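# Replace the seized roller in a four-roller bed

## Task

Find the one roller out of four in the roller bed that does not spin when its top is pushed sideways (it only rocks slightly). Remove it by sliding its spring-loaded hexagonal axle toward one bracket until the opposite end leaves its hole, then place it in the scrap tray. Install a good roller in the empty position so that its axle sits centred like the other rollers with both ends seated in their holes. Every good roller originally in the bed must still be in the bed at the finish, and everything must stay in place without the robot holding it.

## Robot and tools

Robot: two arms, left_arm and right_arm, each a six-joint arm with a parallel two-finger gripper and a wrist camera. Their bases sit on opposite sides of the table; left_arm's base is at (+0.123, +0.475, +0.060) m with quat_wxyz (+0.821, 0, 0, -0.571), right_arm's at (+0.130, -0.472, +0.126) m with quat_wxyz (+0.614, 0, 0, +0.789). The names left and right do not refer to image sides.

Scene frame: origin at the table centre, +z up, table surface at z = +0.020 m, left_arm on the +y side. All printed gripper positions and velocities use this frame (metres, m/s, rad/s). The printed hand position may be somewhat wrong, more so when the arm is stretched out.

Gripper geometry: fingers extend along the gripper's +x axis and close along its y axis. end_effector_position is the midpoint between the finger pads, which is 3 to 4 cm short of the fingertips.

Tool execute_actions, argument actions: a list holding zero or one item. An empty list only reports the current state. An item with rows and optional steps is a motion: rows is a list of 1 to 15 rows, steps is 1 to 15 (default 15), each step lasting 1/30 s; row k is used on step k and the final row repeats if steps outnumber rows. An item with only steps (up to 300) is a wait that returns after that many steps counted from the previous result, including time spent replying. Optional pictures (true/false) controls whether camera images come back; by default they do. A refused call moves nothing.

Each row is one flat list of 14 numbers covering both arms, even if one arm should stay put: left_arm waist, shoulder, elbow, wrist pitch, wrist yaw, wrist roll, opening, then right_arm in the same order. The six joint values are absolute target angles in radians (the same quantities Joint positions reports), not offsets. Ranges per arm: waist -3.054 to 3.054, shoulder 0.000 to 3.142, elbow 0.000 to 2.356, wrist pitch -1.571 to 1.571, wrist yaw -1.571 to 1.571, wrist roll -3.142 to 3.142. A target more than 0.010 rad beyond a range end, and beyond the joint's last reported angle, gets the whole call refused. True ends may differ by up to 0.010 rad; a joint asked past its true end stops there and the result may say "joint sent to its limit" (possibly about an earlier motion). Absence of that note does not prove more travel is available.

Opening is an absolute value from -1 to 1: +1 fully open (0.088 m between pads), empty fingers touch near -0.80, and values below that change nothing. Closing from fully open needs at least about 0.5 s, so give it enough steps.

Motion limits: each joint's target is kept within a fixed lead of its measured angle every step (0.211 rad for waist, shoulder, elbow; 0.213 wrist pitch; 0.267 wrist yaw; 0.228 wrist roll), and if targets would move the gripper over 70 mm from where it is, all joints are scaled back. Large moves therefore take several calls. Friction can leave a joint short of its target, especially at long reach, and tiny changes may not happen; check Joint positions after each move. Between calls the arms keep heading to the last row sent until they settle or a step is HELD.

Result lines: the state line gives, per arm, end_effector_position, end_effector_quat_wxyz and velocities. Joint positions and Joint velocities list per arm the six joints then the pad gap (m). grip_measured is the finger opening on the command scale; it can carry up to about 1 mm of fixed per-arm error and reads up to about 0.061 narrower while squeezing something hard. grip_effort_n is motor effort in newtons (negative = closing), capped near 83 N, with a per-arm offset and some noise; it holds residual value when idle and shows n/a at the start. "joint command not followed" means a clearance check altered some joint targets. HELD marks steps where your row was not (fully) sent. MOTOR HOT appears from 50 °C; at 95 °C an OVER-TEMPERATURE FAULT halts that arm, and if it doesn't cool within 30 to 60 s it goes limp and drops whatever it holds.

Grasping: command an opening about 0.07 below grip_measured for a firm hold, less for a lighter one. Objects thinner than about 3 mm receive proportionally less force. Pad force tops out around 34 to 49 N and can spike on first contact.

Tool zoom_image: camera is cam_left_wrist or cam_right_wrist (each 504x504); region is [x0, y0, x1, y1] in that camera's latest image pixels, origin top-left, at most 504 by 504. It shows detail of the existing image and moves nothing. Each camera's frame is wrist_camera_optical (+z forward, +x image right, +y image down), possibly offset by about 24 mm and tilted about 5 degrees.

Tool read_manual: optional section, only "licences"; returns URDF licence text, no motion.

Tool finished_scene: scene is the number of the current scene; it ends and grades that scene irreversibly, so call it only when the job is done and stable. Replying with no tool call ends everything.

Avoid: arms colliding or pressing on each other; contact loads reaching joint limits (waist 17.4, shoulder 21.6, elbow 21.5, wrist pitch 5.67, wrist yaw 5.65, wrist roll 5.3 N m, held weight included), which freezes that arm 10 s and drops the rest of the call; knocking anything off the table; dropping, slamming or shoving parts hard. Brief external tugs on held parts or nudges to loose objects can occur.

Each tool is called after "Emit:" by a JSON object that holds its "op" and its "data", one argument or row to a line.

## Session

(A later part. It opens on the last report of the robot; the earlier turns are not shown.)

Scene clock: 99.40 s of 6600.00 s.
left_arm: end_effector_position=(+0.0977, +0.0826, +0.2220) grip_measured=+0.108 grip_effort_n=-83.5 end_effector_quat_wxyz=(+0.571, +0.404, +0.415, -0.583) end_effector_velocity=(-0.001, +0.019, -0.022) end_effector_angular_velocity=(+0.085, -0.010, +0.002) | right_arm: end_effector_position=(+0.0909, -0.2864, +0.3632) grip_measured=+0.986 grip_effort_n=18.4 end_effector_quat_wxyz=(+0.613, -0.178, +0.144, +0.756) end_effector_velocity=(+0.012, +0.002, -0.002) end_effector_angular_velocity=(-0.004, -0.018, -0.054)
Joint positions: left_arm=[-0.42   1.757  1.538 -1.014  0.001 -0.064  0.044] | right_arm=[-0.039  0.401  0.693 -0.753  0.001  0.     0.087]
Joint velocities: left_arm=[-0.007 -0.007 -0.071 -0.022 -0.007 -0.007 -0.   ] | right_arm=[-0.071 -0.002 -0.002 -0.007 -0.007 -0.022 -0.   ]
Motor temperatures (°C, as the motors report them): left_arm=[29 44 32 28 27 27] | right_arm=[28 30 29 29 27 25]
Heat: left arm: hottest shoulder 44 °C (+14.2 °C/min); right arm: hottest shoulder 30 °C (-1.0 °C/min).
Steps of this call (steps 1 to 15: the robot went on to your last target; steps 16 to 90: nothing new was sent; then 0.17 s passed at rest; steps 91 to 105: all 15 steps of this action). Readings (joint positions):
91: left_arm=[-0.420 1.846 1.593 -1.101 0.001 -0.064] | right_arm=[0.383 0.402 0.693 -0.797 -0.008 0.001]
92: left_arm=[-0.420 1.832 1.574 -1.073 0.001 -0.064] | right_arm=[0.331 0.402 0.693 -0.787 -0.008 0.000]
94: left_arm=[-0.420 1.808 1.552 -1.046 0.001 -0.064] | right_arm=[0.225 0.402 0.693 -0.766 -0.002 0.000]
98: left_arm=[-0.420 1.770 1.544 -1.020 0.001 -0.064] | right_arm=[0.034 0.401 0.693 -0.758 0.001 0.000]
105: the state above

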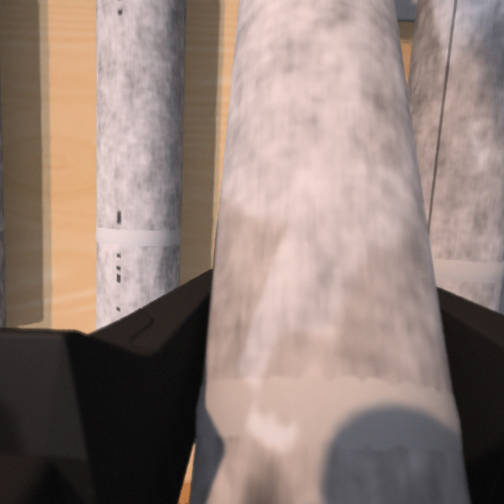

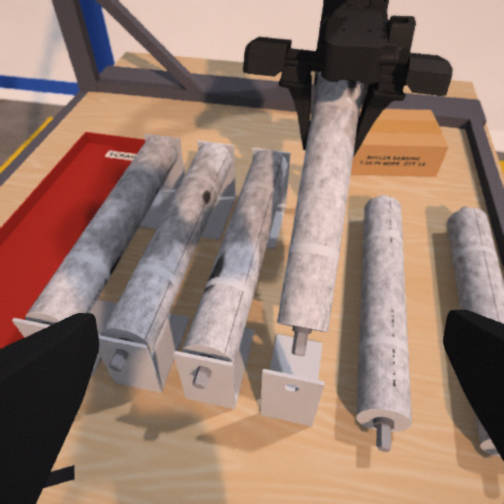

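Emit:
{"op": "execute_actions", "data": {
  "actions": [
    {"rows":[[-0.5,1.72,1.62,-1.0,-0.08,-0.15,0.0,0.3,0.4,0.7,-0.75,0,0,1]]}
  ],
  "pictures": false
}}

Emit:
{"op": "execute_actions", "data": {
  "actions": [
    {"rows":[[-0.7,1.8,1.75,-1.1,-0.2,-0.3,0.0,0.4,0.4,0.7,-0.75,0,0,1]],"steps":12}
  ],
  "pictures": false
}}

Emit:
{"op": "execute_actions", "data": {
  "actions": [
    {"rows":[[-0.9,1.93,1.9,-1.2,-0.35,-0.47,0.0,0.4,0.4,0.7,-0.75,0,0,1]],"steps":12}
  ],
  "pictures": false
}}

Emit:
{"op": "execute_actions", "data": {
  "actions": [
    {"rows":[[-1.1,2.07,2.06,-1.3,-0.5,-0.63,0.0,0.4,0.4,0.7,-0.75,0,0,1]],"steps":12}
  ],
  "pictures": false
}}

Emit:
{"op": "execute_actions", "data": {
  "actions": [
    {"rows":[[-1.296,2.22,2.2,-1.38,-0.652,-0.8,0.0,0.4,0.4,0.7,-0.75,0,0,1]]}
  ]
}}

Scene clock: 116.40 s of 6600.00 s.
left_arm: end_effector_position=(+0.0757, +0.0754, +0.2383) grip_measured=+0.108 grip_effort_n=-83.5 end_effector_quat_wxyz=(+0.595, +0.394, +0.393, -0.580) end_effector_velocity=(+0.008, +0.002, -0.004) end_effector_angular_velocity=(+0.016, -0.001, +0.040) | right_arm: end_effector_position=(+0.0321, -0.3095, +0.3633) grip_measured=+0.986 grip_effort_n=18.4 end_effector_quat_wxyz=(+0.479, -0.198, +0.113, +0.848) end_effector_velocity=(-0.006, -0.006, -0.005) end_effector_angular_velocity=(-0.017, -0.014, +0.046)
Joint positions: left_arm=[-0.501  1.757  1.587 -1.016 -0.073 -0.146  0.044] | right_arm=[ 0.293  0.401  0.693 -0.753 -0.002  0.001  0.087]
Joint velocities: left_arm=[ 0.017  0.002 -0.007 -0.007 -0.007 -0.022 -0.   ] | right_arm=[ 0.037 -0.002 -0.002 -0.022 -0.007 -0.007 -0.   ]
Motor temperatures (°C, as the motors report them): left_arm=[29 48 34 31 27 27] | right_arm=[28 28 31 32 27 25]
Heat: left arm: hottest shoulder 48 °C (+15.2 °C/min); right arm: hottest wrist pitch 32 °C (+2.0 °C/min).
Steps of this call (steps 1 to 15: the robot went on to your last target; steps 16 to 90: nothing new was sent; then 13.50 s passed at rest; steps 91 to 105: all 15 steps of this action). Readings (joint positions):
91: left_arm=[-0.423 1.757 1.537 -1.015 -0.006 -0.073] | right_arm=[-0.033 0.401 0.693 -0.753 0.008 0.001]
92: left_arm=[-0.436 1.757 1.544 -1.019 -0.031 -0.095] | right_arm=[0.019 0.401 0.693 -0.753 0.008 0.001]
94: left_arm=[-0.464 1.757 1.556 -1.018 -0.060 -0.124] | right_arm=[0.126 0.401 0.693 -0.753 0.002 0.001]
98: left_arm=[-0.499 1.757 1.583 -1.009 -0.061 -0.138] | right_arm=[0.257 0.401 0.693 -0.753 -0.002 0.001]
105: the state above

Scene clock: 116.80 s of 6600.00 s.
left_arm: end_effector_position=(+0.0042, +0.0819, +0.2540) grip_measured=+0.108 grip_effort_n=-83.5 end_effector_quat_wxyz=(+0.592, +0.411, +0.369, -0.586) end_effector_velocity=(+0.033, -0.017, -0.019) end_effector_angular_velocity=(+0.017, -0.090, +0.083) | right_arm: end_effector_position=(+0.0163, -0.3201, +0.3633) grip_measured=+0.986 grip_effort_n=17.9 end_effector_quat_wxyz=(+0.436, -0.204, +0.102, +0.871) end_effector_velocity=(-0.002, -0.005, -0.003) end_effector_angular_velocity=(-0.004, -0.023, +0.033)
Joint positions: left_arm=[-0.713  1.813  1.717 -1.109 -0.176 -0.289  0.044] | right_arm=[ 0.394  0.401  0.693 -0.753  0.     0.001  0.087]
Joint velocities: left_arm=[ 0.061  0.056  0.002  0.007 -0.081  0.007 -0.001] | right_arm=[ 0.017 -0.002  0.002 -0.022 -0.007 -0.022  0.   ]
Motor temperatures (°C, as the motors report them): left_arm=[29 48 34 31 27 27] | right_arm=[28 28 31 32 27 25]
Heat: left arm: hottest shoulder 48 °C (+15.1 °C/min); right arm: hottest wrist pitch 32 °C (+2.0 °C/min).
Steps of this call (steps 1 to 12: all 12 steps of this action). Readings (joint positions):
1: left_arm=[-0.510 1.763 1.600 -1.028 -0.091 -0.166] | right_arm=[0.302 0.401 0.693 -0.753 0.003 0.001]
2: left_arm=[-0.539 1.777 1.629 -1.062 -0.139 -0.207] | right_arm=[0.328 0.401 0.693 -0.753 0.003 0.001]
4: left_arm=[-0.606 1.798 1.668 -1.081 -0.179 -0.259] | right_arm=[0.366 0.401 0.693 -0.753 0.000 0.001]
8: left_arm=[-0.699 1.810 1.712 -1.096 -0.168 -0.280] | right_arm=[0.389 0.401 0.693 -0.753 0.000 0.001]
12: the state above

Scene clock: 117.20 s of 6600.00 s.
left_arm: end_effector_position=(-0.0594, +0.0870, +0.2497) grip_measured=+0.107 grip_effort_n=-83.5 end_effector_quat_wxyz=(+0.615, +0.431, +0.340, -0.566) end_effector_velocity=(+0.035, +0.013, +0.025) end_effector_angular_velocity=(+0.103, +0.025, +0.142) | right_arm: end_effector_position=(+0.0160, -0.3203, +0.3633) grip_measured=+0.986 grip_effort_n=18.4 end_effector_quat_wxyz=(+0.435, -0.204, +0.102, +0.871) end_effector_velocity=(+0.002, +0.001, -0.001) end_effector_angular_velocity=(+0.008, -0.023, +0.001)
Joint positions: left_arm=[-0.908  1.944  1.87  -1.201 -0.328 -0.462  0.044] | right_arm=[ 0.396  0.401  0.693 -0.753  0.     0.001  0.087]
Joint velocities: left_arm=[ 0.071  0.002  0.139 -0.242  0.051 -0.095 -0.   ] | right_arm=[-0.002  0.002  0.002 -0.007  0.007 -0.022 -0.   ]
Motor temperatures (°C, as the motors report them): left_arm=[29 48 34 31 27 27] | right_arm=[28 28 31 32 27 25]
Heat: left arm: hottest shoulder 48 °C (+15.0 °C/min); right arm: hottest wrist pitch 32 °C (+2.0 °C/min).
Steps of this call (steps 1 to 12: all 12 steps of this action). Readings (joint positions):
1: left_arm=[-0.719 1.827 1.733 -1.125 -0.197 -0.313] | right_arm=[0.395 0.401 0.693 -0.753 0.000 0.001]
2: left_arm=[-0.747 1.854 1.773 -1.162 -0.256 -0.359] | right_arm=[0.395 0.401 0.693 -0.753 0.000 0.001]
4: left_arm=[-0.807 1.897 1.823 -1.173 -0.319 -0.423] | right_arm=[0.396 0.401 0.693 -0.753 0.000 0.001]
8: left_arm=[-0.899 1.941 1.857 -1.197 -0.319 -0.456] | right_arm=[0.396 0.401 0.693 -0.753 0.000 0.001]
12: the state above

Scene clock: 117.60 s of 6600.00 s.
left_arm: end_effector_position=(-0.1299, +0.1086, +0.2405) grip_measured=+0.107 grip_effort_n=-83.5 end_effector_quat_wxyz=(+0.633, +0.448, +0.293, -0.560) end_effector_velocity=(+0.040, -0.039, +0.025) end_effector_angular_velocity=(-0.073, +0.026, +0.142) | right_arm: end_effector_position=(+0.0160, -0.3203, +0.3633) grip_measured=+0.986 grip_effort_n=18.4 end_effector_quat_wxyz=(+0.435, -0.204, +0.102, +0.871) end_effector_velocity=(+0.002, +0.000, -0.002) end_effector_angular_velocity=(+0.000, -0.012, -0.006)
Joint positions: left_arm=[-1.113  2.087  2.027 -1.303 -0.471 -0.623  0.044] | right_arm=[ 0.396  0.401  0.693 -0.753  0.     0.001  0.087]
Joint velocities: left_arm=[ 0.115  0.002  0.085 -0.022 -0.037 -0.022  0.   ] | right_arm=[-0.002 -0.002 -0.002 -0.007  0.007 -0.007  0.   ]
Motor temperatures (°C, as the motors report them): left_arm=[29 48 34 31 27 27] | right_arm=[28 28 31 32 27 25]
Heat: left arm: hottest shoulder 48 °C (+15.2 °C/min); right arm: hottest wrist pitch 32 °C (+2.0 °C/min).
Steps of this call (steps 1 to 12: all 12 steps of this action). Readings (joint positions):
1: left_arm=[-0.914 1.956 1.890 -1.223 -0.345 -0.482] | right_arm=[0.396 0.401 0.693 -0.753 0.000 0.001]
2: left_arm=[-0.938 1.984 1.931 -1.265 -0.400 -0.527] | right_arm=[0.396 0.401 0.693 -0.753 0.000 0.001]
4: left_arm=[-0.998 2.031 1.981 -1.275 -0.465 -0.585] | right_arm=[0.396 0.401 0.693 -0.753 0.000 0.001]
8: left_arm=[-1.102 2.082 2.017 -1.294 -0.455 -0.616] | right_arm=[0.396 0.401 0.693 -0.753 0.000 0.001]
12: the state above

Scene clock: 118.10 s of 6600.00 s.
left_arm: end_effector_position=(-0.1974, +0.1415, +0.2188) grip_measured=+0.107 grip_effort_n=-83.5 end_effector_quat_wxyz=(+0.653, +0.452, +0.235, -0.560) end_effector_velocity=(+0.076, -0.087, +0.038) end_effector_angular_velocity=(-0.197, -0.029, +0.264) | right_arm: end_effector_position=(+0.0160, -0.3203, +0.3633) grip_measured=+0.986 grip_effort_n=17.9 end_effector_quat_wxyz=(+0.435, -0.204, +0.102, +0.871) end_effector_velocity=(+0.003, +0.003, -0.001) end_effector_angular_velocity=(+0.012, -0.012, -0.024)
Joint positions: left_arm=[-1.308  2.248  2.166 -1.383 -0.612 -0.791  0.044] | right_arm=[ 0.396  0.401  0.693 -0.753  0.     0.001  0.087]
Joint velocities: left_arm=[ 0.203 -0.002  0.081 -0.022 -0.183 -0.051 -0.   ] | right_arm=[-0.007 -0.002 -0.007  0.007  0.022 -0.007 -0.   ]
Motor temperatures (°C, as the motors report them): left_arm=[29 48 34 31 27 27] | right_arm=[28 28 31 32 27 25]
Heat: left arm: hottest shoulder 48 °C (+15.1 °C/min); right arm: hottest wrist pitch 32 °C (+2.0 °C/min).
Steps of this call (steps 1 to 15: all 15 steps of this action). Readings (joint positions):
1: left_arm=[-1.115 2.099 2.045 -1.318 -0.483 -0.642] | right_arm=[0.396 0.401 0.693 -0.753 0.000 0.001]
2: left_arm=[-1.134 2.127 2.083 -1.354 -0.536 -0.688] | right_arm=[0.396 0.401 0.693 -0.753 0.000 0.001]
4: left_arm=[-1.189 2.174 2.131 -1.357 -0.613 -0.750] | right_arm=[0.396 0.401 0.693 -0.753 0.000 0.001]
8: left_arm=[-1.294 2.229 2.161 -1.374 -0.593 -0.774] | right_arm=[0.396 0.401 0.693 -0.753 0.000 0.001]
15: the state above

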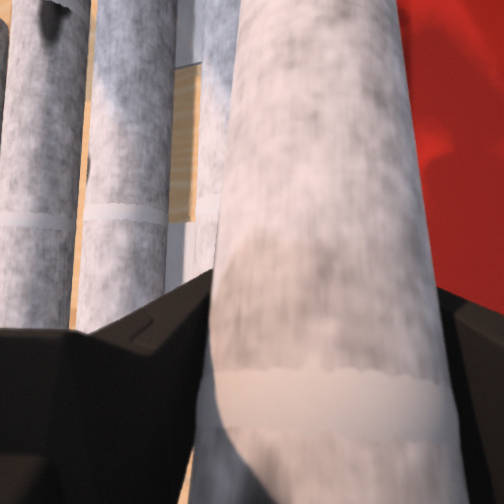

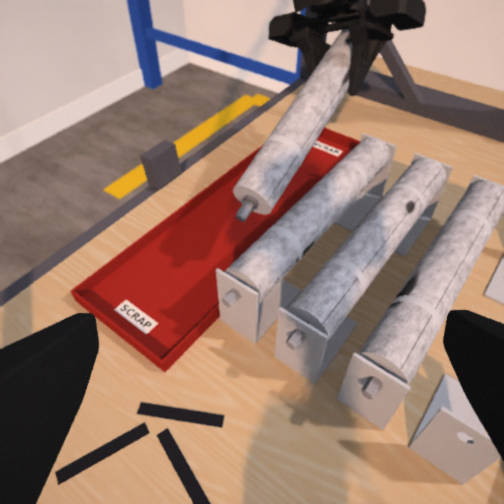

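Emit:
{"op": "execute_actions", "data": {
  "actions": [
    {"rows":[[-1.29,2.33,2.3,-1.32,-0.68,-0.76,0.0,0.75,1.2,1.0,-0.5,0.5,0,1]]}
  ],
  "pictures": false
}}

Emit:
{"op": "execute_actions", "data": {
  "actions": [
    {"rows":[[-1.28,2.43,2.3,-1.24,-0.7,-0.76,0.0,0.75,1.2,1.0,-0.5,0.5,0,1]]}
  ],
  "pictures": false
}}

Emit:
{"op": "execute_actions", "data": {
  "actions": [
    {"rows":[[-1.27,2.52,2.29,-1.17,-0.7,-0.76,0.0,0.75,1.2,1.0,-0.5,0.5,0,1]]}
  ]
}}

Scene clock: 123.33 s of 6600.00 s.
left_arm: end_effector_position=(-0.2136, +0.1154, +0.2025) grip_measured=+0.107 grip_effort_n=-83.5 end_effector_quat_wxyz=(+0.662, +0.437, +0.223, -0.567) end_effector_velocity=(-0.008, -0.003, +0.011) end_effector_angular_velocity=(-0.023, +0.042, -0.009) | right_arm: end_effector_position=(-0.0905, -0.2430, +0.3889) grip_measured=+0.986 grip_effort_n=17.9 end_effector_quat_wxyz=(+0.487, -0.290, +0.014, +0.824) end_effector_velocity=(-0.199, +0.118, -0.399) end_effector_angular_velocity=(-0.720, -1.158, +0.017)
Joint positions: left_arm=[-1.292  2.354  2.266 -1.328 -0.644 -0.759  0.044] | right_arm=[ 0.741  1.074  0.99  -0.505  0.486  0.001  0.087]
Joint velocities: left_arm=[-0.002  0.002  0.046  0.007  0.007  0.007 -0.   ] | right_arm=[ 0.056  1.409 -0.002  0.051  0.051 -0.007 -0.   ]
Motor temperatures (°C, as the motors report them): left_arm=[29 51 35 30 28 27] | right_arm=[28 28 31 32 27 25]
Heat: left arm: hottest shoulder 51 °C (+17.1 °C/min); right arm: hottest wrist pitch 32 °C (+2.0 °C/min). Fold the left arm in close to its base before you think long.
MOTOR HOT: a motor of the left arm reached 50 °C. Now the hottest motor of the left arm, joint 2 (shoulder), reports 51 °C. The temperature limit of the motors' drives, at which the controller stops that arm, is 95 °C. To cool a motor, set the load down, stop pushing, or move to a pose that needs little force.
Steps of this call (steps 1 to 30: the robot went on to your last target; steps 31 to 90: nothing new was sent; then 1.73 s passed at rest; steps 91 to 105: all 15 steps of this action). Readings (joint positions):
91: left_arm=[-1.295 2.257 2.183 -1.387 -0.620 -0.792] | right_arm=[0.409 0.416 0.703 -0.747 0.025 0.001]
92: left_arm=[-1.295 2.274 2.207 -1.384 -0.623 -0.787] | right_arm=[0.450 0.448 0.725 -0.711 0.083 0.001]
94: left_arm=[-1.293 2.306 2.244 -1.330 -0.640 -0.771] | right_arm=[0.529 0.536 0.798 -0.624 0.180 0.001]
98: left_arm=[-1.292 2.341 2.263 -1.334 -0.644 -0.763] | right_arm=[0.685 0.722 0.952 -0.526 0.397 0.001]
105: the state above

Scene clock: 123.83 s of 6600.00 s.
left_arm: end_effector_position=(-0.2235, +0.0983, +0.1577) grip_measured=+0.107 grip_effort_n=-83.5 end_effector_quat_wxyz=(+0.669, +0.440, +0.216, -0.559) end_effector_velocity=(-0.002, -0.015, +0.010) end_effector_angular_velocity=(-0.101, +0.001, +0.008) | right_arm: end_effector_position=(-0.1054, -0.2337, +0.3536) grip_measured=+0.986 grip_effort_n=17.9 end_effector_quat_wxyz=(+0.480, -0.346, +0.014, +0.806) end_effector_velocity=(-0.000, -0.000, -0.001) end_effector_angular_velocity=(-0.000, -0.001, +0.007)
Joint positions: left_arm=[-1.28   2.466  2.281 -1.247 -0.662 -0.758  0.044] | right_arm=[ 0.746  1.195  0.99  -0.502  0.497  0.001  0.087]
Joint velocities: left_arm=[ 0.002 -0.002 -0.002  0.066 -0.081  0.007  0.   ] | right_arm=[-0.002 -0.002 -0.007  0.007 -0.007 -0.007  0.   ]
Motor temperatures (°C, as the motors report them): left_arm=[29 51 35 30 28 27] | right_arm=[28 28 31 32 27 25]
Heat: left arm: hottest shoulder 51 °C (+17.3 °C/min); right arm: hottest wrist pitch 32 °C (+2.0 °C/min). Fold the left arm in close to its base before you think long.
MOTOR HOT: still on. Now the hottest motor of the left arm, joint 2 (shoulder), reports 51 °C; a drive's own limit is 95 °C.
Steps of this call (steps 1 to 15: all 15 steps of this action). Readings (joint positions):
1: left_arm=[-1.291 2.362 2.267 -1.325 -0.645 -0.759] | right_arm=[0.743 1.116 0.990 -0.505 0.488 0.001]
2: left_arm=[-1.291 2.372 2.272 -1.306 -0.653 -0.759] | right_arm=[0.744 1.148 0.990 -0.506 0.489 0.001]
4: left_arm=[-1.287 2.398 2.283 -1.256 -0.668 -0.759] | right_arm=[0.746 1.182 0.990 -0.506 0.492 0.001]
8: left_arm=[-1.282 2.445 2.283 -1.257 -0.661 -0.758] | right_arm=[0.746 1.188 0.990 -0.502 0.497 0.001]
15: the state above

Scene clock: 124.33 s of 6600.00 s.
left_arm: end_effector_position=(-0.2278, +0.0869, +0.1218) grip_measured=+0.107 grip_effort_n=-83.5 end_effector_quat_wxyz=(+0.676, +0.440, +0.211, -0.552) end_effector_velocity=(+0.000, -0.002, +0.006) end_effector_angular_velocity=(-0.018, +0.013, +0.009) | right_arm: end_effector_position=(-0.1054, -0.2337, +0.3534) grip_measured=+0.986 grip_effort_n=17.9 end_effector_quat_wxyz=(+0.479, -0.346, +0.014, +0.806) end_effector_velocity=(-0.001, -0.002, -0.000) end_effector_angular_velocity=(-0.011, +0.000, +0.018)
Joint positions: left_arm=[-1.272  2.544  2.277 -1.171 -0.68  -0.759  0.044] | right_arm=[ 0.746  1.196  0.99  -0.502  0.497  0.001  0.087]
Joint velocities: left_arm=[ 0.002 -0.012 -0.002  0.007 -0.007 -0.007 -0.   ] | right_arm=[-0.002 -0.002  0.002 -0.007 -0.022 -0.007 -0.   ]
Motor temperatures (°C, as the motors report them): left_arm=[29 51 35 30 28 27] | right_arm=[28 28 31 32 27 25]
Heat: left arm: hottest shoulder 51 °C (+17.1 °C/min); right arm: hottest wrist pitch 32 °C (+2.0 °C/min). Fold the left arm in close to its base before you think long.
MOTOR HOT: still on. Now the hottest motor of the left arm, joint 2 (shoulder), reports 51 °C; a drive's own limit is 95 °C.
Steps of this call (steps 1 to 15: all 15 steps of this action). Readings (joint positions):
1: left_arm=[-1.280 2.468 2.281 -1.242 -0.665 -0.758] | right_arm=[0.746 1.195 0.990 -0.502 0.497 0.001]
2: left_arm=[-1.279 2.474 2.281 -1.227 -0.669 -0.758] | right_arm=[0.746 1.195 0.990 -0.502 0.497 0.001]
4: left_arm=[-1.276 2.492 2.281 -1.188 -0.672 -0.758] | right_arm=[0.746 1.195 0.990 -0.502 0.497 0.001]
8: left_arm=[-1.273 2.534 2.278 -1.183 -0.670 -0.758] | right_arm=[0.746 1.196 0.990 -0.502 0.497 0.001]
15: the state above

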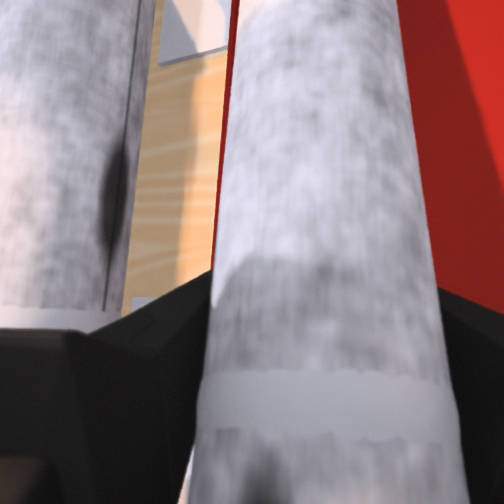

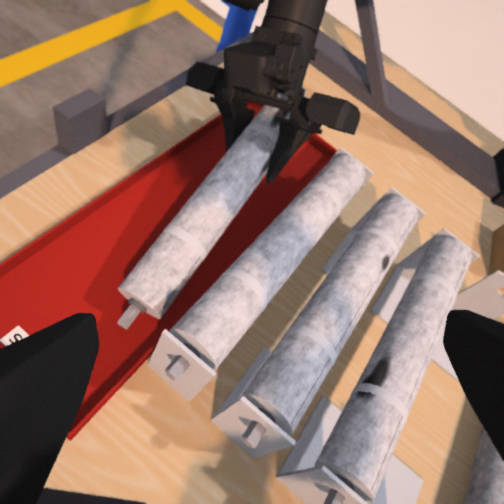

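Far end seems down already. Lower the rest.

Emit:
{"op": "execute_actions", "data": {
  "actions": [
    {"rows":[[-1.27,2.59,2.29,-1.12,-0.68,-0.76,0.0,0.75,1.2,1.0,-0.5,0.5,0,1]]}
  ],
  "pictures": false
}}

Emit:
{"op": "execute_actions", "data": {
  "actions": [
    {"rows":[[-1.265,2.635,2.29,-1.08,-0.66,-0.76,0.0,0.75,1.2,1.0,-0.5,0.5,0,1]]}
  ]
}}

Scene clock: 127.77 s of 6600.00 s.
left_arm: end_effector_position=(-0.2326, +0.0838, +0.0929) grip_measured=+0.107 grip_effort_n=-83.5 end_effector_quat_wxyz=(+0.673, +0.444, +0.216, -0.550) end_effector_velocity=(-0.001, -0.004, +0.002) end_effector_angular_velocity=(-0.017, +0.009, -0.002) | right_arm: end_effector_position=(-0.1054, -0.2337, +0.3534) grip_measured=+0.986 grip_effort_n=17.9 end_effector_quat_wxyz=(+0.479, -0.346, +0.014, +0.806) end_effector_velocity=(+0.000, -0.003, -0.003) end_effector_angular_velocity=(-0.019, -0.012, +0.018)
Joint positions: left_arm=[-1.27   2.603  2.278 -1.123 -0.668 -0.761  0.044] | right_arm=[ 0.746  1.196  0.99  -0.502  0.497  0.001  0.087]
Joint velocities: left_arm=[ 0.002 -0.002 -0.002  0.022 -0.007  0.007 -0.   ] | right_arm=[-0.002 -0.002  0.002 -0.022 -0.022 -0.007 -0.   ]
Motor temperatures (°C, as the motors report them): left_arm=[29 53 35 30 28 27] | right_arm=[28 28 32 32 27 25]
Heat: left arm: hottest shoulder 53 °C (+18.3 °C/min); right arm: hottest elbow 32 °C (+2.0 °C/min). Fold the left arm in close to its base before you think long.
MOTOR HOT: still on. Now the hottest motor of the left arm, joint 2 (shoulder), reports 53 °C; a drive's own limit is 95 °C.
Steps of this call (steps 1 to 15: the robot went on to your last target; steps 16 to 88: nothing new was sent; steps 89 to 103: all 15 steps of this action). Readings (joint positions):
89: left_arm=[-1.272 2.548 2.277 -1.169 -0.681 -0.759] | right_arm=[0.746 1.196 0.990 -0.502 0.497 0.001]
90: left_arm=[-1.272 2.553 2.277 -1.158 -0.681 -0.760] | right_arm=[0.746 1.196 0.990 -0.502 0.497 0.001]
92: left_arm=[-1.271 2.565 2.278 -1.133 -0.678 -0.761] | right_arm=[0.746 1.196 0.990 -0.502 0.497 0.001]
96: left_arm=[-1.270 2.593 2.278 -1.129 -0.671 -0.761] | right_arm=[0.746 1.196 0.990 -0.502 0.497 0.001]
103: the state above

Scene clock: 128.27 s of 6600.00 s.
left_arm: end_effector_position=(-0.2381, +0.0803, +0.0826) grip_measured=+0.107 grip_effort_n=-83.5 end_effector_quat_wxyz=(+0.671, +0.436, +0.224, -0.556) end_effector_velocity=(+0.003, -0.001, -0.001) end_effector_angular_velocity=(+0.004, +0.011, +0.024) | right_arm: end_effector_position=(-0.1054, -0.2337, +0.3534) grip_measured=+0.986 grip_effort_n=17.9 end_effector_quat_wxyz=(+0.479, -0.346, +0.014, +0.806) end_effector_velocity=(+0.002, +0.001, -0.003) end_effector_angular_velocity=(-0.005, -0.007, -0.012)
Joint positions: left_arm=[-1.268  2.624  2.28  -1.082 -0.654 -0.762  0.044] | right_arm=[ 0.746  1.196  0.99  -0.502  0.497  0.001  0.087]
Joint velocities: left_arm=[ 0.007  0.002  0.002 -0.007  0.007 -0.022 -0.   ] | right_arm=[-0.002  0.002 -0.002 -0.007  0.007  0.007 -0.   ]
Motor temperatures (°C, as the motors report them): left_arm=[29 53 35 30 28 27] | right_arm=[28 28 32 32 27 25]
Heat: left arm: hottest shoulder 53 °C (+18.1 °C/min); right arm: hottest elbow 32 °C (+2.0 °C/min). Fold the left arm in close to its base before you think long.
MOTOR HOT: still on. Now the hottest motor of the left arm, joint 2 (shoulder), reports 53 °C; a drive's own limit is 95 °C.
Steps of this call (steps 1 to 15: all 15 steps of this action). Readings (joint positions):
1: left_arm=[-1.270 2.604 2.278 -1.120 -0.667 -0.761] | right_arm=[0.746 1.196 0.990 -0.502 0.497 0.001]
2: left_arm=[-1.269 2.608 2.278 -1.112 -0.665 -0.761] | right_arm=[0.746 1.196 0.990 -0.502 0.497 0.001]
4: left_arm=[-1.267 2.618 2.278 -1.091 -0.659 -0.762] | right_arm=[0.746 1.196 0.990 -0.502 0.497 0.001]
8: left_arm=[-1.268 2.623 2.280 -1.084 -0.656 -0.762] | right_arm=[0.746 1.196 0.990 -0.502 0.497 0.001]
15: the state above

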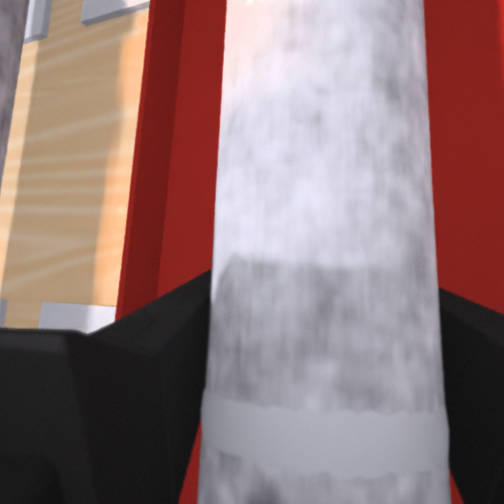

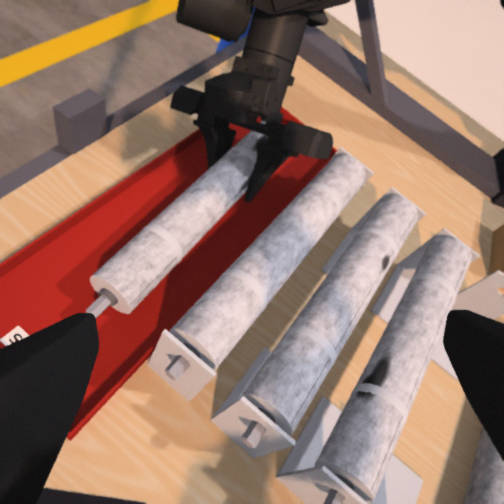

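Emit:
{"op": "execute_actions", "data": {
  "actions": [
    {"rows":[[-1.265,2.62,2.28,-1.08,-0.66,-0.76,0.4,0.3,0.8,0.8,-0.7,0,0,1]],"steps":12}
  ],
  "pictures": false
}}

Emit:
{"op": "execute_actions", "data": {
  "actions": [
    {"rows":[[-1.29,2.25,2.2,-1.3,-0.66,-0.76,0.4,0.3,0.4,0.7,-0.75,0,0,1]]}
  ]
}}

Emit:
{"op": "execute_actions", "data": {
  "actions": [
    {"rows":[[-0.243,1.9,1.7,-1.0,0,0.115,0.7,-0.45,0.4,0.7,-0.85,0,0,1]]}
  ],
  "pictures": false
}}

Emit:
{"op": "execute_actions", "data": {
  "actions": [
    {"steps":15}
  ]
}}

Emit:
{"op": "execute_actions", "data": {
  "actions": [
    {"rows":[[-0.243,2.13,1.646,-0.708,0,0.115,0.7,-0.45,0.4,0.7,-0.85,0,0,1]]}
  ]
}}

Scene clock: 136.00 s of 6600.00 s.
left_arm: end_effector_position=(-0.2369, +0.0788, +0.0836) grip_measured=+0.389 grip_effort_n=16.0 end_effector_quat_wxyz=(+0.674, +0.434, +0.221, -0.555) end_effector_velocity=(+0.004, +0.006, -0.001) end_effector_angular_velocity=(+0.026, -0.020, +0.002) | right_arm: end_effector_position=(-0.0034, -0.2582, +0.3452) grip_measured=+0.986 grip_effort_n=17.9 end_effector_quat_wxyz=(+0.461, -0.296, +0.157, +0.822) end_effector_velocity=(+0.030, -0.020, -0.020) end_effector_angular_velocity=(-0.123, +0.096, -0.011)
Joint positions: left_arm=[-1.266  2.624  2.28  -1.08  -0.662 -0.762  0.058] | right_arm=[ 0.325  0.813  0.821 -0.693  0.026  0.001  0.087]
Joint velocities: left_arm=[-0.002 -0.002 -0.002 -0.037  0.007 -0.007  0.004] | right_arm=[-0.203 -0.12  -0.076 -0.095 -0.242 -0.007 -0.   ]
Motor temperatures (°C, as the motors report them): left_arm=[29 53 35 30 28 27] | right_arm=[28 28 32 33 27 25]
Heat: left arm: hottest shoulder 53 °C (+17.2 °C/min); right arm: hottest wrist pitch 33 °C (+3.0 °C/min). Fold the left arm in close to its base before you think long.
MOTOR HOT: still on. Now the hottest motor of the left arm, joint 2 (shoulder), reports 53 °C; a drive's own limit is 95 °C.
Steps of this call (steps 1 to 15: the robot went on to your last target; steps 16 to 90: nothing new was sent; then 4.33 s passed at rest; steps 91 to 102: all 12 steps of this action). Readings (joint positions):
91: left_arm=[-1.268 2.624 2.280 -1.082 -0.654 -0.762] | right_arm=[0.736 1.180 0.979 -0.508 0.466 0.001]
92: left_arm=[-1.268 2.624 2.280 -1.082 -0.657 -0.762] | right_arm=[0.701 1.150 0.955 -0.544 0.403 0.001]
94: left_arm=[-1.268 2.624 2.280 -1.080 -0.658 -0.762] | right_arm=[0.603 1.054 0.886 -0.629 0.288 0.001]
98: left_arm=[-1.266 2.624 2.280 -1.081 -0.661 -0.762] | right_arm=[0.399 0.878 0.823 -0.680 0.087 0.001]
102: the state above

Scene clock: 136.50 s of 6600.00 s.
left_arm: end_effector_position=(-0.2046, +0.1172, +0.2482) grip_measured=+0.398 grip_effort_n=16.0 end_effector_quat_wxyz=(+0.672, +0.385, +0.228, -0.590) end_effector_velocity=(+0.011, +0.008, +0.019) end_effector_angular_velocity=(-0.003, -0.006, +0.005) | right_arm: end_effector_position=(+0.0305, -0.3096, +0.3707) grip_measured=+0.986 grip_effort_n=17.9 end_effector_quat_wxyz=(+0.477, -0.193, +0.108, +0.851) end_effector_velocity=(+0.004, -0.007, +0.001) end_effector_angular_velocity=(+0.029, +0.014, +0.007)
Joint positions: left_arm=[-1.288  2.232  2.218 -1.293 -0.662 -0.763  0.058] | right_arm=[ 0.304  0.408  0.712 -0.748  0.003  0.001  0.087]
Joint velocities: left_arm=[-0.002 -0.046 -0.002 -0.051 -0.007 -0.007  0.   ] | right_arm=[-0.002 -0.056 -0.017 -0.007 -0.007 -0.007  0.   ]
Motor temperatures (°C, as the motors report them): left_arm=[29 54 35 30 28 27] | right_arm=[28 28 32 33 27 25]
Heat: left arm: hottest shoulder 54 °C (+18.1 °C/min); right arm: hottest wrist pitch 33 °C (+3.0 °C/min). Fold the left arm in close to its base before you think long.
MOTOR HOT: still on. Now the hottest motor of the left arm, joint 2 (shoulder), reports 54 °C; a drive's own limit is 95 °C.
Steps of this call (steps 1 to 15: all 15 steps of this action). Readings (joint positions):
1: left_arm=[-1.266 2.610 2.275 -1.090 -0.662 -0.762] | right_arm=[0.319 0.792 0.810 -0.693 0.019 0.001]
2: left_arm=[-1.268 2.588 2.257 -1.140 -0.655 -0.764] | right_arm=[0.315 0.753 0.784 -0.704 0.014 0.001]
4: left_arm=[-1.276 2.536 2.231 -1.211 -0.653 -0.763] | right_arm=[0.309 0.644 0.737 -0.743 0.009 0.001]
8: left_arm=[-1.286 2.395 2.219 -1.260 -0.655 -0.763] | right_arm=[0.305 0.467 0.719 -0.743 0.004 0.001]
15: the state above

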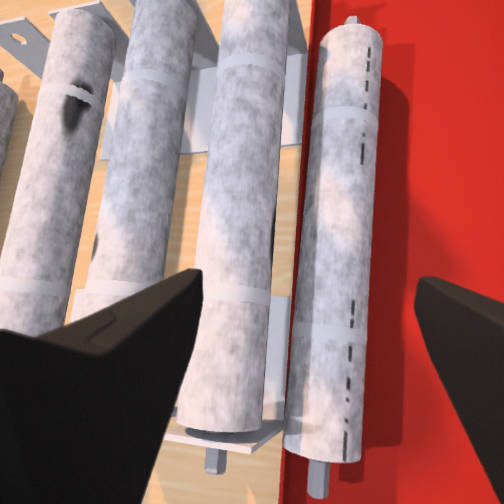

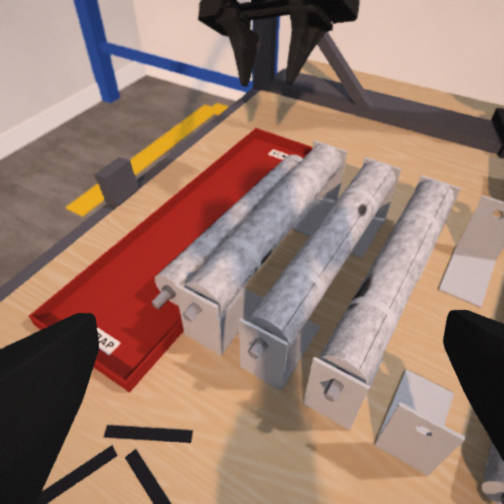

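Scene clock: 137.00 s of 6600.00 s.
left_arm: end_effector_position=(-0.0031, +0.0521, +0.2274) grip_measured=+0.695 grip_effort_n=16.0 end_effector_quat_wxyz=(+0.514, +0.443, +0.337, -0.653) end_effector_velocity=(+0.508, -0.099, -0.092) end_effector_angular_velocity=(+0.237, -0.298, +0.120) | right_arm: end_effector_position=(+0.1562, -0.2944, +0.3506) grip_measured=+0.986 grip_effort_n=17.4 end_effector_quat_wxyz=(+0.729, -0.176, +0.203, +0.630) end_effector_velocity=(+0.103, -0.020, -0.007) end_effector_angular_velocity=(-0.038, -0.005, -0.581)
Joint positions: left_arm=[-0.657  1.907  1.734 -1.009 -0.034 -0.045  0.073] | right_arm=[-0.393  0.402  0.707 -0.848  0.001  0.     0.087]
Joint velocities: left_arm=[ 1.243  0.002 -0.266 -0.007  0.227  1.121  0.001] | right_arm=[-0.579 -0.002 -0.002 -0.037  0.007 -0.007 -0.   ]
Motor temperatures (°C, as the motors report them): left_arm=[29 53 35 30 28 27] | right_arm=[28 28 32 33 27 25]
Heat: left arm: hottest shoulder 53 °C (+16.2 °C/min); right arm: hottest wrist pitch 33 °C (+3.0 °C/min). Fold the left arm in close to its base before you think long.
MOTOR HOT: still on. Now the hottest motor of the left arm, joint 2 (shoulder), reports 53 °C; a drive's own limit is 95 °C.
Steps of this call (steps 1 to 15: all 15 steps of this action). Readings (joint positions):
1: left_arm=[-1.281 2.212 2.195 -1.262 -0.630 -0.731] | right_arm=[0.290 0.407 0.712 -0.756 -0.005 0.000]
2: left_arm=[-1.258 2.180 2.143 -1.210 -0.551 -0.676] | right_arm=[0.237 0.405 0.712 -0.781 -0.007 0.000]
4: left_arm=[-1.179 2.115 2.047 -1.126 -0.436 -0.578] | right_arm=[0.130 0.403 0.709 -0.820 -0.001 0.000]
8: left_arm=[-0.974 1.962 1.870 -1.036 -0.199 -0.371] | right_arm=[-0.078 0.402 0.707 -0.839 -0.001 0.000]
15: the state above

Scene clock: 137.50 s of 6600.00 s.
left_arm: end_effector_position=(+0.1735, +0.0390, +0.2204) grip_measured=+0.698 grip_effort_n=15.6 end_effector_quat_wxyz=(+0.596, +0.409, +0.389, -0.571) end_effector_velocity=(-0.028, +0.000, -0.006) end_effector_angular_velocity=(+0.020, +0.020, -0.071) | right_arm: end_effector_position=(+0.1654, -0.2960, +0.3505) grip_measured=+0.986 grip_effort_n=17.4 end_effector_quat_wxyz=(+0.745, -0.170, +0.207, +0.610) end_effector_velocity=(-0.003, +0.001, +0.001) end_effector_angular_velocity=(+0.008, +0.004, +0.020)
Joint positions: left_arm=[-0.241  1.907  1.711 -1.001 -0.004  0.11   0.073] | right_arm=[-0.446  0.402  0.707 -0.849  0.001  0.     0.087]
Joint velocities: left_arm=[-0.056  0.002 -0.012 -0.007  0.022  0.007 -0.   ] | right_arm=[-0.002 -0.002 -0.002  0.007 -0.022 -0.007 -0.   ]
Motor temperatures (°C, as the motors report them): left_arm=[29 53 35 30 28 27] | right_arm=[28 28 32 33 27 25]
Heat: left arm: hottest shoulder 53 °C (+16.1 °C/min); right arm: hottest wrist pitch 33 °C (+3.0 °C/min). Fold the left arm in close to its base before you think long.
MOTOR HOT: still on. Now the hottest motor of the left arm, joint 2 (shoulder), reports 53 °C; a drive's own limit is 95 °C.
Steps of this call (steps 1 to 15: the robot went on to your last target). Readings (joint positions):
1: left_arm=[-0.615 1.907 1.727 -1.008 -0.028 -0.010] | right_arm=[-0.409 0.402 0.707 -0.848 0.001 0.000]
2: left_arm=[-0.573 1.907 1.723 -1.006 -0.022 0.016] | right_arm=[-0.420 0.402 0.707 -0.848 0.001 0.000]
4: left_arm=[-0.490 1.907 1.721 -1.002 -0.015 0.053] | right_arm=[-0.433 0.402 0.707 -0.849 0.001 0.000]
8: left_arm=[-0.327 1.907 1.716 -1.001 -0.008 0.092] | right_arm=[-0.443 0.402 0.707 -0.849 0.001 0.000]
15: the state above

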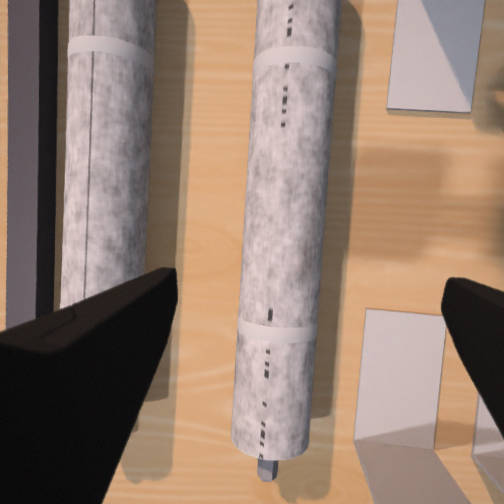

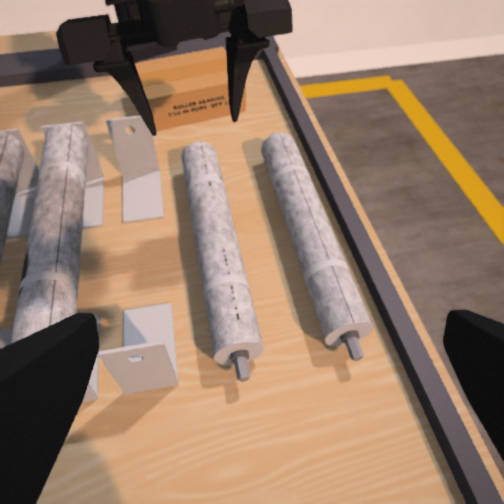

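Scene clock: 138.00 s of 6600.00 s.
left_arm: end_effector_position=(+0.1772, -0.0074, +0.1252) grip_measured=+0.698 grip_effort_n=16.0 end_effector_quat_wxyz=(+0.596, +0.409, +0.386, -0.574) end_effector_velocity=(+0.003, -0.009, +0.023) end_effector_angular_velocity=(-0.068, -0.025, +0.013) | right_arm: end_effector_position=(+0.1655, -0.2961, +0.3505) grip_measured=+0.986 grip_effort_n=17.0 end_effector_quat_wxyz=(+0.745, -0.170, +0.207, +0.610) end_effector_velocity=(+0.001, -0.001, -0.002) end_effector_angular_velocity=(-0.009, -0.008, -0.005)
Joint positions: left_arm=[-0.244  2.127  1.647 -0.711 -0.003  0.112  0.073] | right_arm=[-0.446  0.402  0.707 -0.849  0.001  0.     0.087]
Joint velocities: left_arm=[-0.002 -0.037  0.012  0.022 -0.022 -0.007 -0.   ] | right_arm=[-0.002 -0.002 -0.002 -0.007  0.007 -0.007  0.   ]
Motor temperatures (°C, as the motors report them): left_arm=[29 53 35 30 28 27] | right_arm=[28 28 32 33 27 25]
Heat: left arm: hottest shoulder 53 °C (+16.3 °C/min); right arm: hottest wrist pitch 33 °C (+3.1 °C/min). Fold the left arm in close to its base before you think long.
MOTOR HOT: still on. Now the hottest motor of the left arm, joint 2 (shoulder), reports 53 °C; a drive's own limit is 95 °C.
Steps of this call (steps 1 to 15: all 15 steps of this action). Readings (joint positions):
1: left_arm=[-0.243 1.917 1.707 -0.988 -0.003 0.110] | right_arm=[-0.446 0.402 0.707 -0.849 0.001 0.000]
2: left_arm=[-0.244 1.931 1.703 -0.943 -0.003 0.110] | right_arm=[-0.446 0.402 0.707 -0.849 0.001 0.000]
4: left_arm=[-0.244 1.979 1.699 -0.858 -0.003 0.110] | right_arm=[-0.446 0.402 0.707 -0.849 0.001 0.000]
8: left_arm=[-0.244 2.091 1.664 -0.755 -0.003 0.111] | right_arm=[-0.446 0.402 0.707 -0.849 0.001 0.000]
15: the state above

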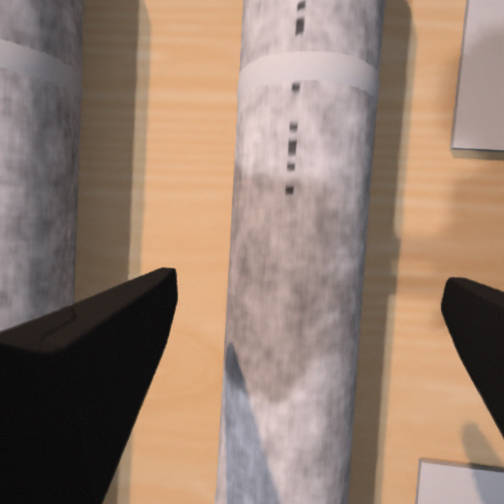

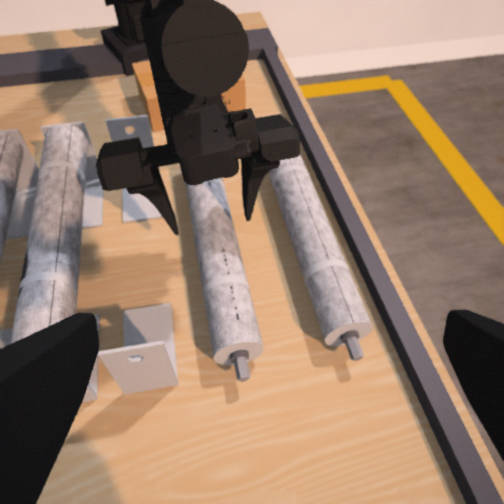

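Emit:
{"op": "execute_actions", "data": {
  "actions": [
    {"rows":[[-0.243,2.215,1.52,-0.506,0,0.115,0.6,-0.3,0.4,0.5,-0.6,0,0,1]]}
  ]
}}

Emit:
{"op": "execute_actions", "data": {
  "actions": [
    {"rows":[[-0.243,2.215,1.52,-0.506,0,0.115,0,-0.3,0.4,0.5,-0.6,0,0,1]]}
  ],
  "pictures": false
}}

Emit:
{"op": "execute_actions", "data": {
  "actions": [
    {"rows":[[-0.243,2.13,1.6,-0.6,0,0.115,0,-0.3,0.4,0.5,-0.6,0,0,1]]}
  ],
  "pictures": false
}}

Emit:
{"op": "execute_actions", "data": {
  "actions": [
    {"rows":[[-0.243,2.06,1.66,-0.75,0,0.115,0,-0.3,0.4,0.5,-0.6,0,0,1]]}
  ],
  "pictures": false
}}

Emit:
{"op": "execute_actions", "data": {
  "actions": [
    {"rows":[[-0.243,1.97,1.72,-0.92,0,0.115,0,-0.3,0.4,0.5,-0.6,0,0,1]]}
  ]
}}

Scene clock: 144.37 s of 6600.00 s.
left_arm: end_effector_position=(+0.1787, -0.0111, +0.0714) grip_measured=+0.603 grip_effort_n=-12.8 end_effector_quat_wxyz=(+0.599, +0.402, +0.382, -0.577) end_effector_velocity=(-0.004, -0.009, +0.007) end_effector_angular_velocity=(-0.046, -0.009, -0.003) | right_arm: end_effector_position=(+0.1416, -0.2665, +0.3157) grip_measured=+0.986 grip_effort_n=17.0 end_effector_quat_wxyz=(+0.704, -0.168, +0.178, +0.666) end_effector_velocity=(-0.003, +0.002, -0.007) end_effector_angular_velocity=(-0.003, -0.016, +0.024)
Joint positions: left_arm=[-0.241  2.199  1.532 -0.506  0.002  0.111  0.069] | right_arm=[-0.305  0.402  0.513 -0.606 -0.     0.     0.087]
Joint velocities: left_arm=[-0.012 -0.007  0.002  0.037 -0.007 -0.007 -0.   ] | right_arm=[ 0.007 -0.002 -0.027  0.022 -0.007 -0.022 -0.   ]
Motor temperatures (°C, as the motors report them): left_arm=[29 53 34 30 28 27] | right_arm=[28 28 32 33 27 25]
Heat: left arm: hottest shoulder 53 °C (+14.4 °C/min); right arm: hottest wrist pitch 33 °C (+3.1 °C/min). Fold the left arm in close to its base before you think long.
MOTOR HOT: still on. Now the hottest motor of the left arm, joint 2 (shoulder), reports 53 °C; a drive's own limit is 95 °C.
Steps of this call (steps 1 to 15: the robot went on to your last target; steps 16 to 90: nothing new was sent; then 2.87 s passed at rest; steps 91 to 105: all 15 steps of this action). Readings (joint positions):
91: left_arm=[-0.244 2.131 1.634 -0.680 -0.003 0.112] | right_arm=[-0.437 0.401 0.690 -0.825 0.006 0.000]
92: left_arm=[-0.244 2.134 1.611 -0.620 -0.003 0.112] | right_arm=[-0.401 0.394 0.650 -0.748 0.005 0.000]
94: left_arm=[-0.244 2.155 1.580 -0.565 -0.003 0.112] | right_arm=[-0.348 0.397 0.580 -0.692 -0.000 0.000]
98: left_arm=[-0.242 2.199 1.537 -0.526 0.003 0.110] | right_arm=[-0.314 0.403 0.519 -0.629 -0.000 0.000]
105: the state above

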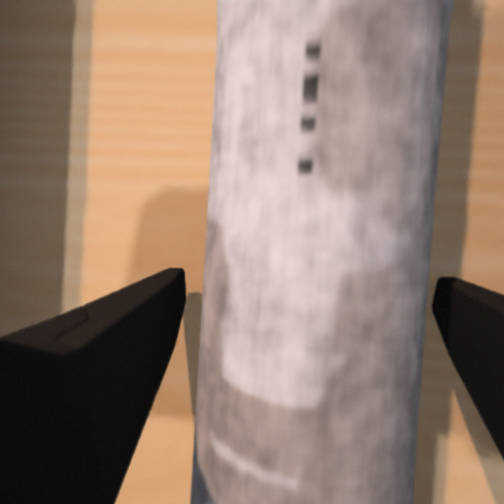

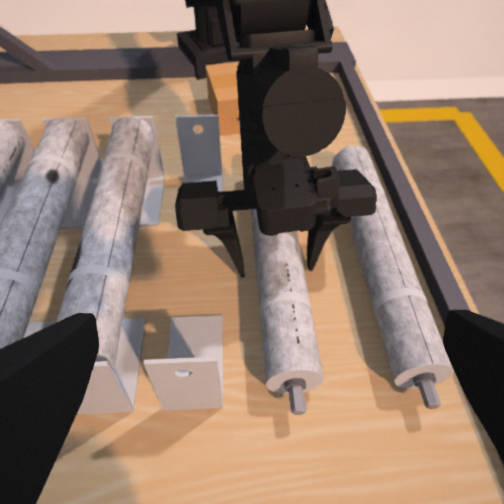

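Scene clock: 144.87 s of 6600.00 s.
left_arm: end_effector_position=(+0.1783, -0.0108, +0.0711) grip_measured=+0.101 grip_effort_n=-83.5 end_effector_quat_wxyz=(+0.599, +0.404, +0.381, -0.577) end_effector_velocity=(+0.004, +0.002, -0.000) end_effector_angular_velocity=(+0.009, -0.017, +0.018) | right_arm: end_effector_position=(+0.1414, -0.2661, +0.3158) grip_measured=+0.986 grip_effort_n=17.0 end_effector_quat_wxyz=(+0.704, -0.168, +0.177, +0.667) end_effector_velocity=(-0.003, +0.001, +0.001) end_effector_angular_velocity=(+0.008, +0.004, +0.020)
Joint positions: left_arm=[-0.242  2.199  1.531 -0.506 -0.     0.113  0.044] | right_arm=[-0.304  0.402  0.512 -0.603 -0.     0.     0.087]
Joint velocities: left_arm=[ 0.002 -0.002 -0.002 -0.007 -0.022 -0.007  0.   ] | right_arm=[-0.002 -0.002 -0.002  0.007 -0.022 -0.007 -0.   ]
Motor temperatures (°C, as the motors report them): left_arm=[29 52 34 30 28 27] | right_arm=[28 28 32 33 27 25]
Heat: left arm: hottest shoulder 52 °C (+13.2 °C/min); right arm: hottest wrist pitch 33 °C (+3.1 °C/min). Fold the left arm in close to its base before you think long.
MOTOR HOT: still on. Now the hottest motor of the left arm, joint 2 (shoulder), reports 52 °C; a drive's own limit is 95 °C.
Steps of this call (steps 1 to 15: all 15 steps of this action). Readings (joint positions):
1: left_arm=[-0.241 2.199 1.532 -0.506 0.002 0.111] | right_arm=[-0.304 0.402 0.513 -0.605 -0.000 0.000]
2: left_arm=[-0.241 2.199 1.532 -0.506 0.009 0.111] | right_arm=[-0.304 0.402 0.512 -0.605 -0.000 0.000]
4: left_arm=[-0.243 2.199 1.532 -0.506 -0.002 0.112] | right_arm=[-0.304 0.402 0.512 -0.604 -0.000 0.000]
8: left_arm=[-0.242 2.199 1.531 -0.506 -0.000 0.113] | right_arm=[-0.304 0.402 0.512 -0.603 -0.000 0.000]
15: the state above

Scene clock: 145.37 s of 6600.00 s.
left_arm: end_effector_position=(+0.1775, -0.0045, +0.0846) grip_measured=+0.101 grip_effort_n=-83.5 end_effector_quat_wxyz=(+0.590, +0.414, +0.393, -0.571) end_effector_velocity=(+0.000, -0.001, +0.008) end_effector_angular_velocity=(-0.013, +0.008, +0.007) | right_arm: end_effector_position=(+0.1414, -0.2662, +0.3157) grip_measured=+0.986 grip_effort_n=17.0 end_effector_quat_wxyz=(+0.704, -0.168, +0.177, +0.667) end_effector_velocity=(+0.000, +0.000, +0.001) end_effector_angular_velocity=(+0.006, -0.016, +0.010)
Joint positions: left_arm=[-0.242  2.179  1.57  -0.604 -0.     0.113  0.044] | right_arm=[-0.304  0.402  0.512 -0.603 -0.     0.     0.087]
Joint velocities: left_arm=[ 0.002 -0.017  0.002 -0.007  0.007 -0.007 -0.001] | right_arm=[-0.007 -0.002 -0.002  0.007 -0.007 -0.022 -0.   ]
Motor temperatures (°C, as the motors report them): left_arm=[29 53 34 30 28 27] | right_arm=[28 28 32 33 27 25]
Heat: left arm: hottest shoulder 53 °C (+14.1 °C/min); right arm: hottest wrist pitch 33 °C (+3.0 °C/min). Fold the left arm in close to its base before you think long.
MOTOR HOT: still on. Now the hottest motor of the left arm, joint 2 (shoulder), reports 53 °C; a drive's own limit is 95 °C.
Steps of this call (steps 1 to 15: all 15 steps of this action). Readings (joint positions):
1: left_arm=[-0.242 2.196 1.536 -0.514 -0.000 0.113] | right_arm=[-0.304 0.402 0.512 -0.603 -0.000 0.000]
2: left_arm=[-0.242 2.195 1.548 -0.539 -0.000 0.113] | right_arm=[-0.304 0.402 0.512 -0.603 -0.000 0.000]
4: left_arm=[-0.242 2.191 1.556 -0.577 -0.000 0.113] | right_arm=[-0.304 0.402 0.512 -0.603 -0.000 0.000]
8: left_arm=[-0.242 2.186 1.564 -0.597 -0.000 0.113] | right_arm=[-0.304 0.402 0.512 -0.603 -0.000 0.000]
15: the state above

Scene clock: 145.87 s of 6600.00 s.
left_arm: end_effector_position=(+0.1767, +0.0027, +0.1341) grip_measured=+0.101 grip_effort_n=-83.5 end_effector_quat_wxyz=(+0.591, +0.413, +0.392, -0.571) end_effector_velocity=(-0.003, +0.023, -0.010) end_effector_angular_velocity=(+0.115, +0.009, +0.007) | right_arm: end_effector_position=(+0.1414, -0.2662, +0.3157) grip_measured=+0.986 grip_effort_n=17.0 end_effector_quat_wxyz=(+0.704, -0.168, +0.177, +0.667) end_effector_velocity=(-0.001, -0.001, -0.002) end_effector_angular_velocity=(-0.007, +0.010, +0.001)
Joint positions: left_arm=[-0.242  2.094  1.638 -0.754 -0.     0.113  0.044] | right_arm=[-0.304  0.402  0.512 -0.603 -0.     0.     0.087]
Joint velocities: left_arm=[-0.002  0.002 -0.002 -0.11  -0.007 -0.007  0.   ] | right_arm=[-0.002 -0.002 -0.002 -0.007 -0.007  0.007 -0.   ]
Motor temperatures (°C, as the motors report them): left_arm=[29 53 35 30 28 27] | right_arm=[28 28 32 33 27 25]
Heat: left arm: hottest shoulder 53 °C (+14.0 °C/min); right arm: hottest wrist pitch 33 °C (+3.0 °C/min). Fold the left arm in close to its base before you think long.
MOTOR HOT: still on. Now the hottest motor of the left arm, joint 2 (shoulder), reports 53 °C; a drive's own limit is 95 °C.
Steps of this call (steps 1 to 15: all 15 steps of this action). Readings (joint positions):
1: left_arm=[-0.242 2.174 1.578 -0.617 -0.000 0.113] | right_arm=[-0.304 0.402 0.512 -0.603 -0.000 0.000]
2: left_arm=[-0.242 2.171 1.591 -0.657 -0.000 0.113] | right_arm=[-0.304 0.402 0.512 -0.603 -0.000 0.000]
4: left_arm=[-0.242 2.150 1.601 -0.719 -0.000 0.113] | right_arm=[-0.304 0.402 0.512 -0.603 -0.000 0.000]
8: left_arm=[-0.242 2.112 1.625 -0.738 -0.000 0.113] | right_arm=[-0.304 0.402 0.512 -0.603 -0.000 0.000]
15: the state above

Scene clock: 146.37 s of 6600.00 s.
left_arm: end_effector_position=(+0.1745, +0.0222, +0.1820) grip_measured=+0.101 grip_effort_n=-83.5 end_effector_quat_wxyz=(+0.587, +0.417, +0.397, -0.568) end_effector_velocity=(-0.001, +0.012, -0.005) end_effector_angular_velocity=(+0.056, +0.002, +0.007) | right_arm: end_effector_position=(+0.1414, -0.2662, +0.3157) grip_measured=+0.986 grip_effort_n=17.0 end_effector_quat_wxyz=(+0.704, -0.168, +0.177, +0.667) end_effector_velocity=(+0.000, -0.001, -0.004) end_effector_angular_velocity=(-0.013, -0.015, +0.010)
Joint positions: left_arm=[-0.242  2.002  1.699 -0.923 -0.     0.113  0.044] | right_arm=[-0.304  0.402  0.512 -0.603 -0.     0.     0.087]
Joint velocities: left_arm=[-0.002 -0.002 -0.007 -0.051 -0.007 -0.007 -0.   ] | right_arm=[-0.007 -0.002 -0.007 -0.007 -0.007 -0.022 -0.   ]
Motor temperatures (°C, as the motors report them): left_arm=[29 53 35 30 28 27] | right_arm=[28 28 32 33 27 25]
Heat: left arm: hottest shoulder 53 °C (+14.1 °C/min); right arm: hottest wrist pitch 33 °C (+3.0 °C/min). Fold the left arm in close to its base before you think long.
MOTOR HOT: still on. Now the hottest motor of the left arm, joint 2 (shoulder), reports 53 °C; a drive's own limit is 95 °C.
Steps of this call (steps 1 to 15: all 15 steps of this action). Readings (joint positions):
1: left_arm=[-0.242 2.091 1.643 -0.769 -0.000 0.113] | right_arm=[-0.304 0.402 0.512 -0.603 -0.000 0.000]
2: left_arm=[-0.242 2.089 1.654 -0.812 -0.000 0.113] | right_arm=[-0.304 0.402 0.512 -0.603 -0.000 0.000]
4: left_arm=[-0.242 2.066 1.660 -0.884 -0.000 0.113] | right_arm=[-0.304 0.402 0.512 -0.603 -0.000 0.000]
8: left_arm=[-0.242 2.023 1.683 -0.907 -0.000 0.113] | right_arm=[-0.304 0.402 0.512 -0.603 -0.000 0.000]
15: the state above

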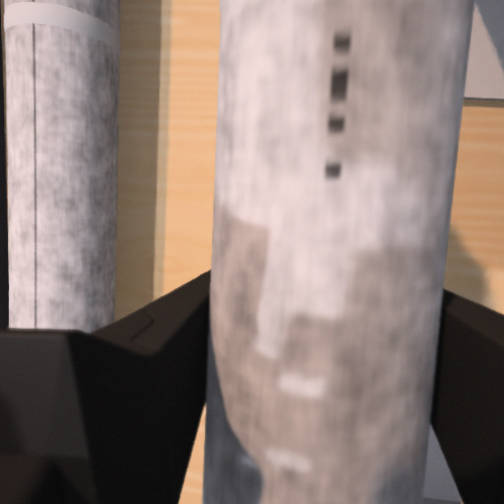

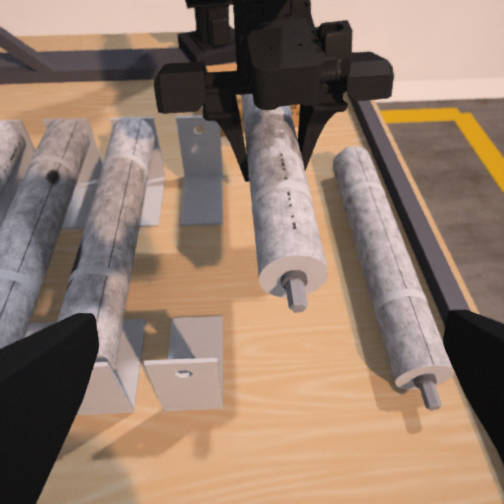

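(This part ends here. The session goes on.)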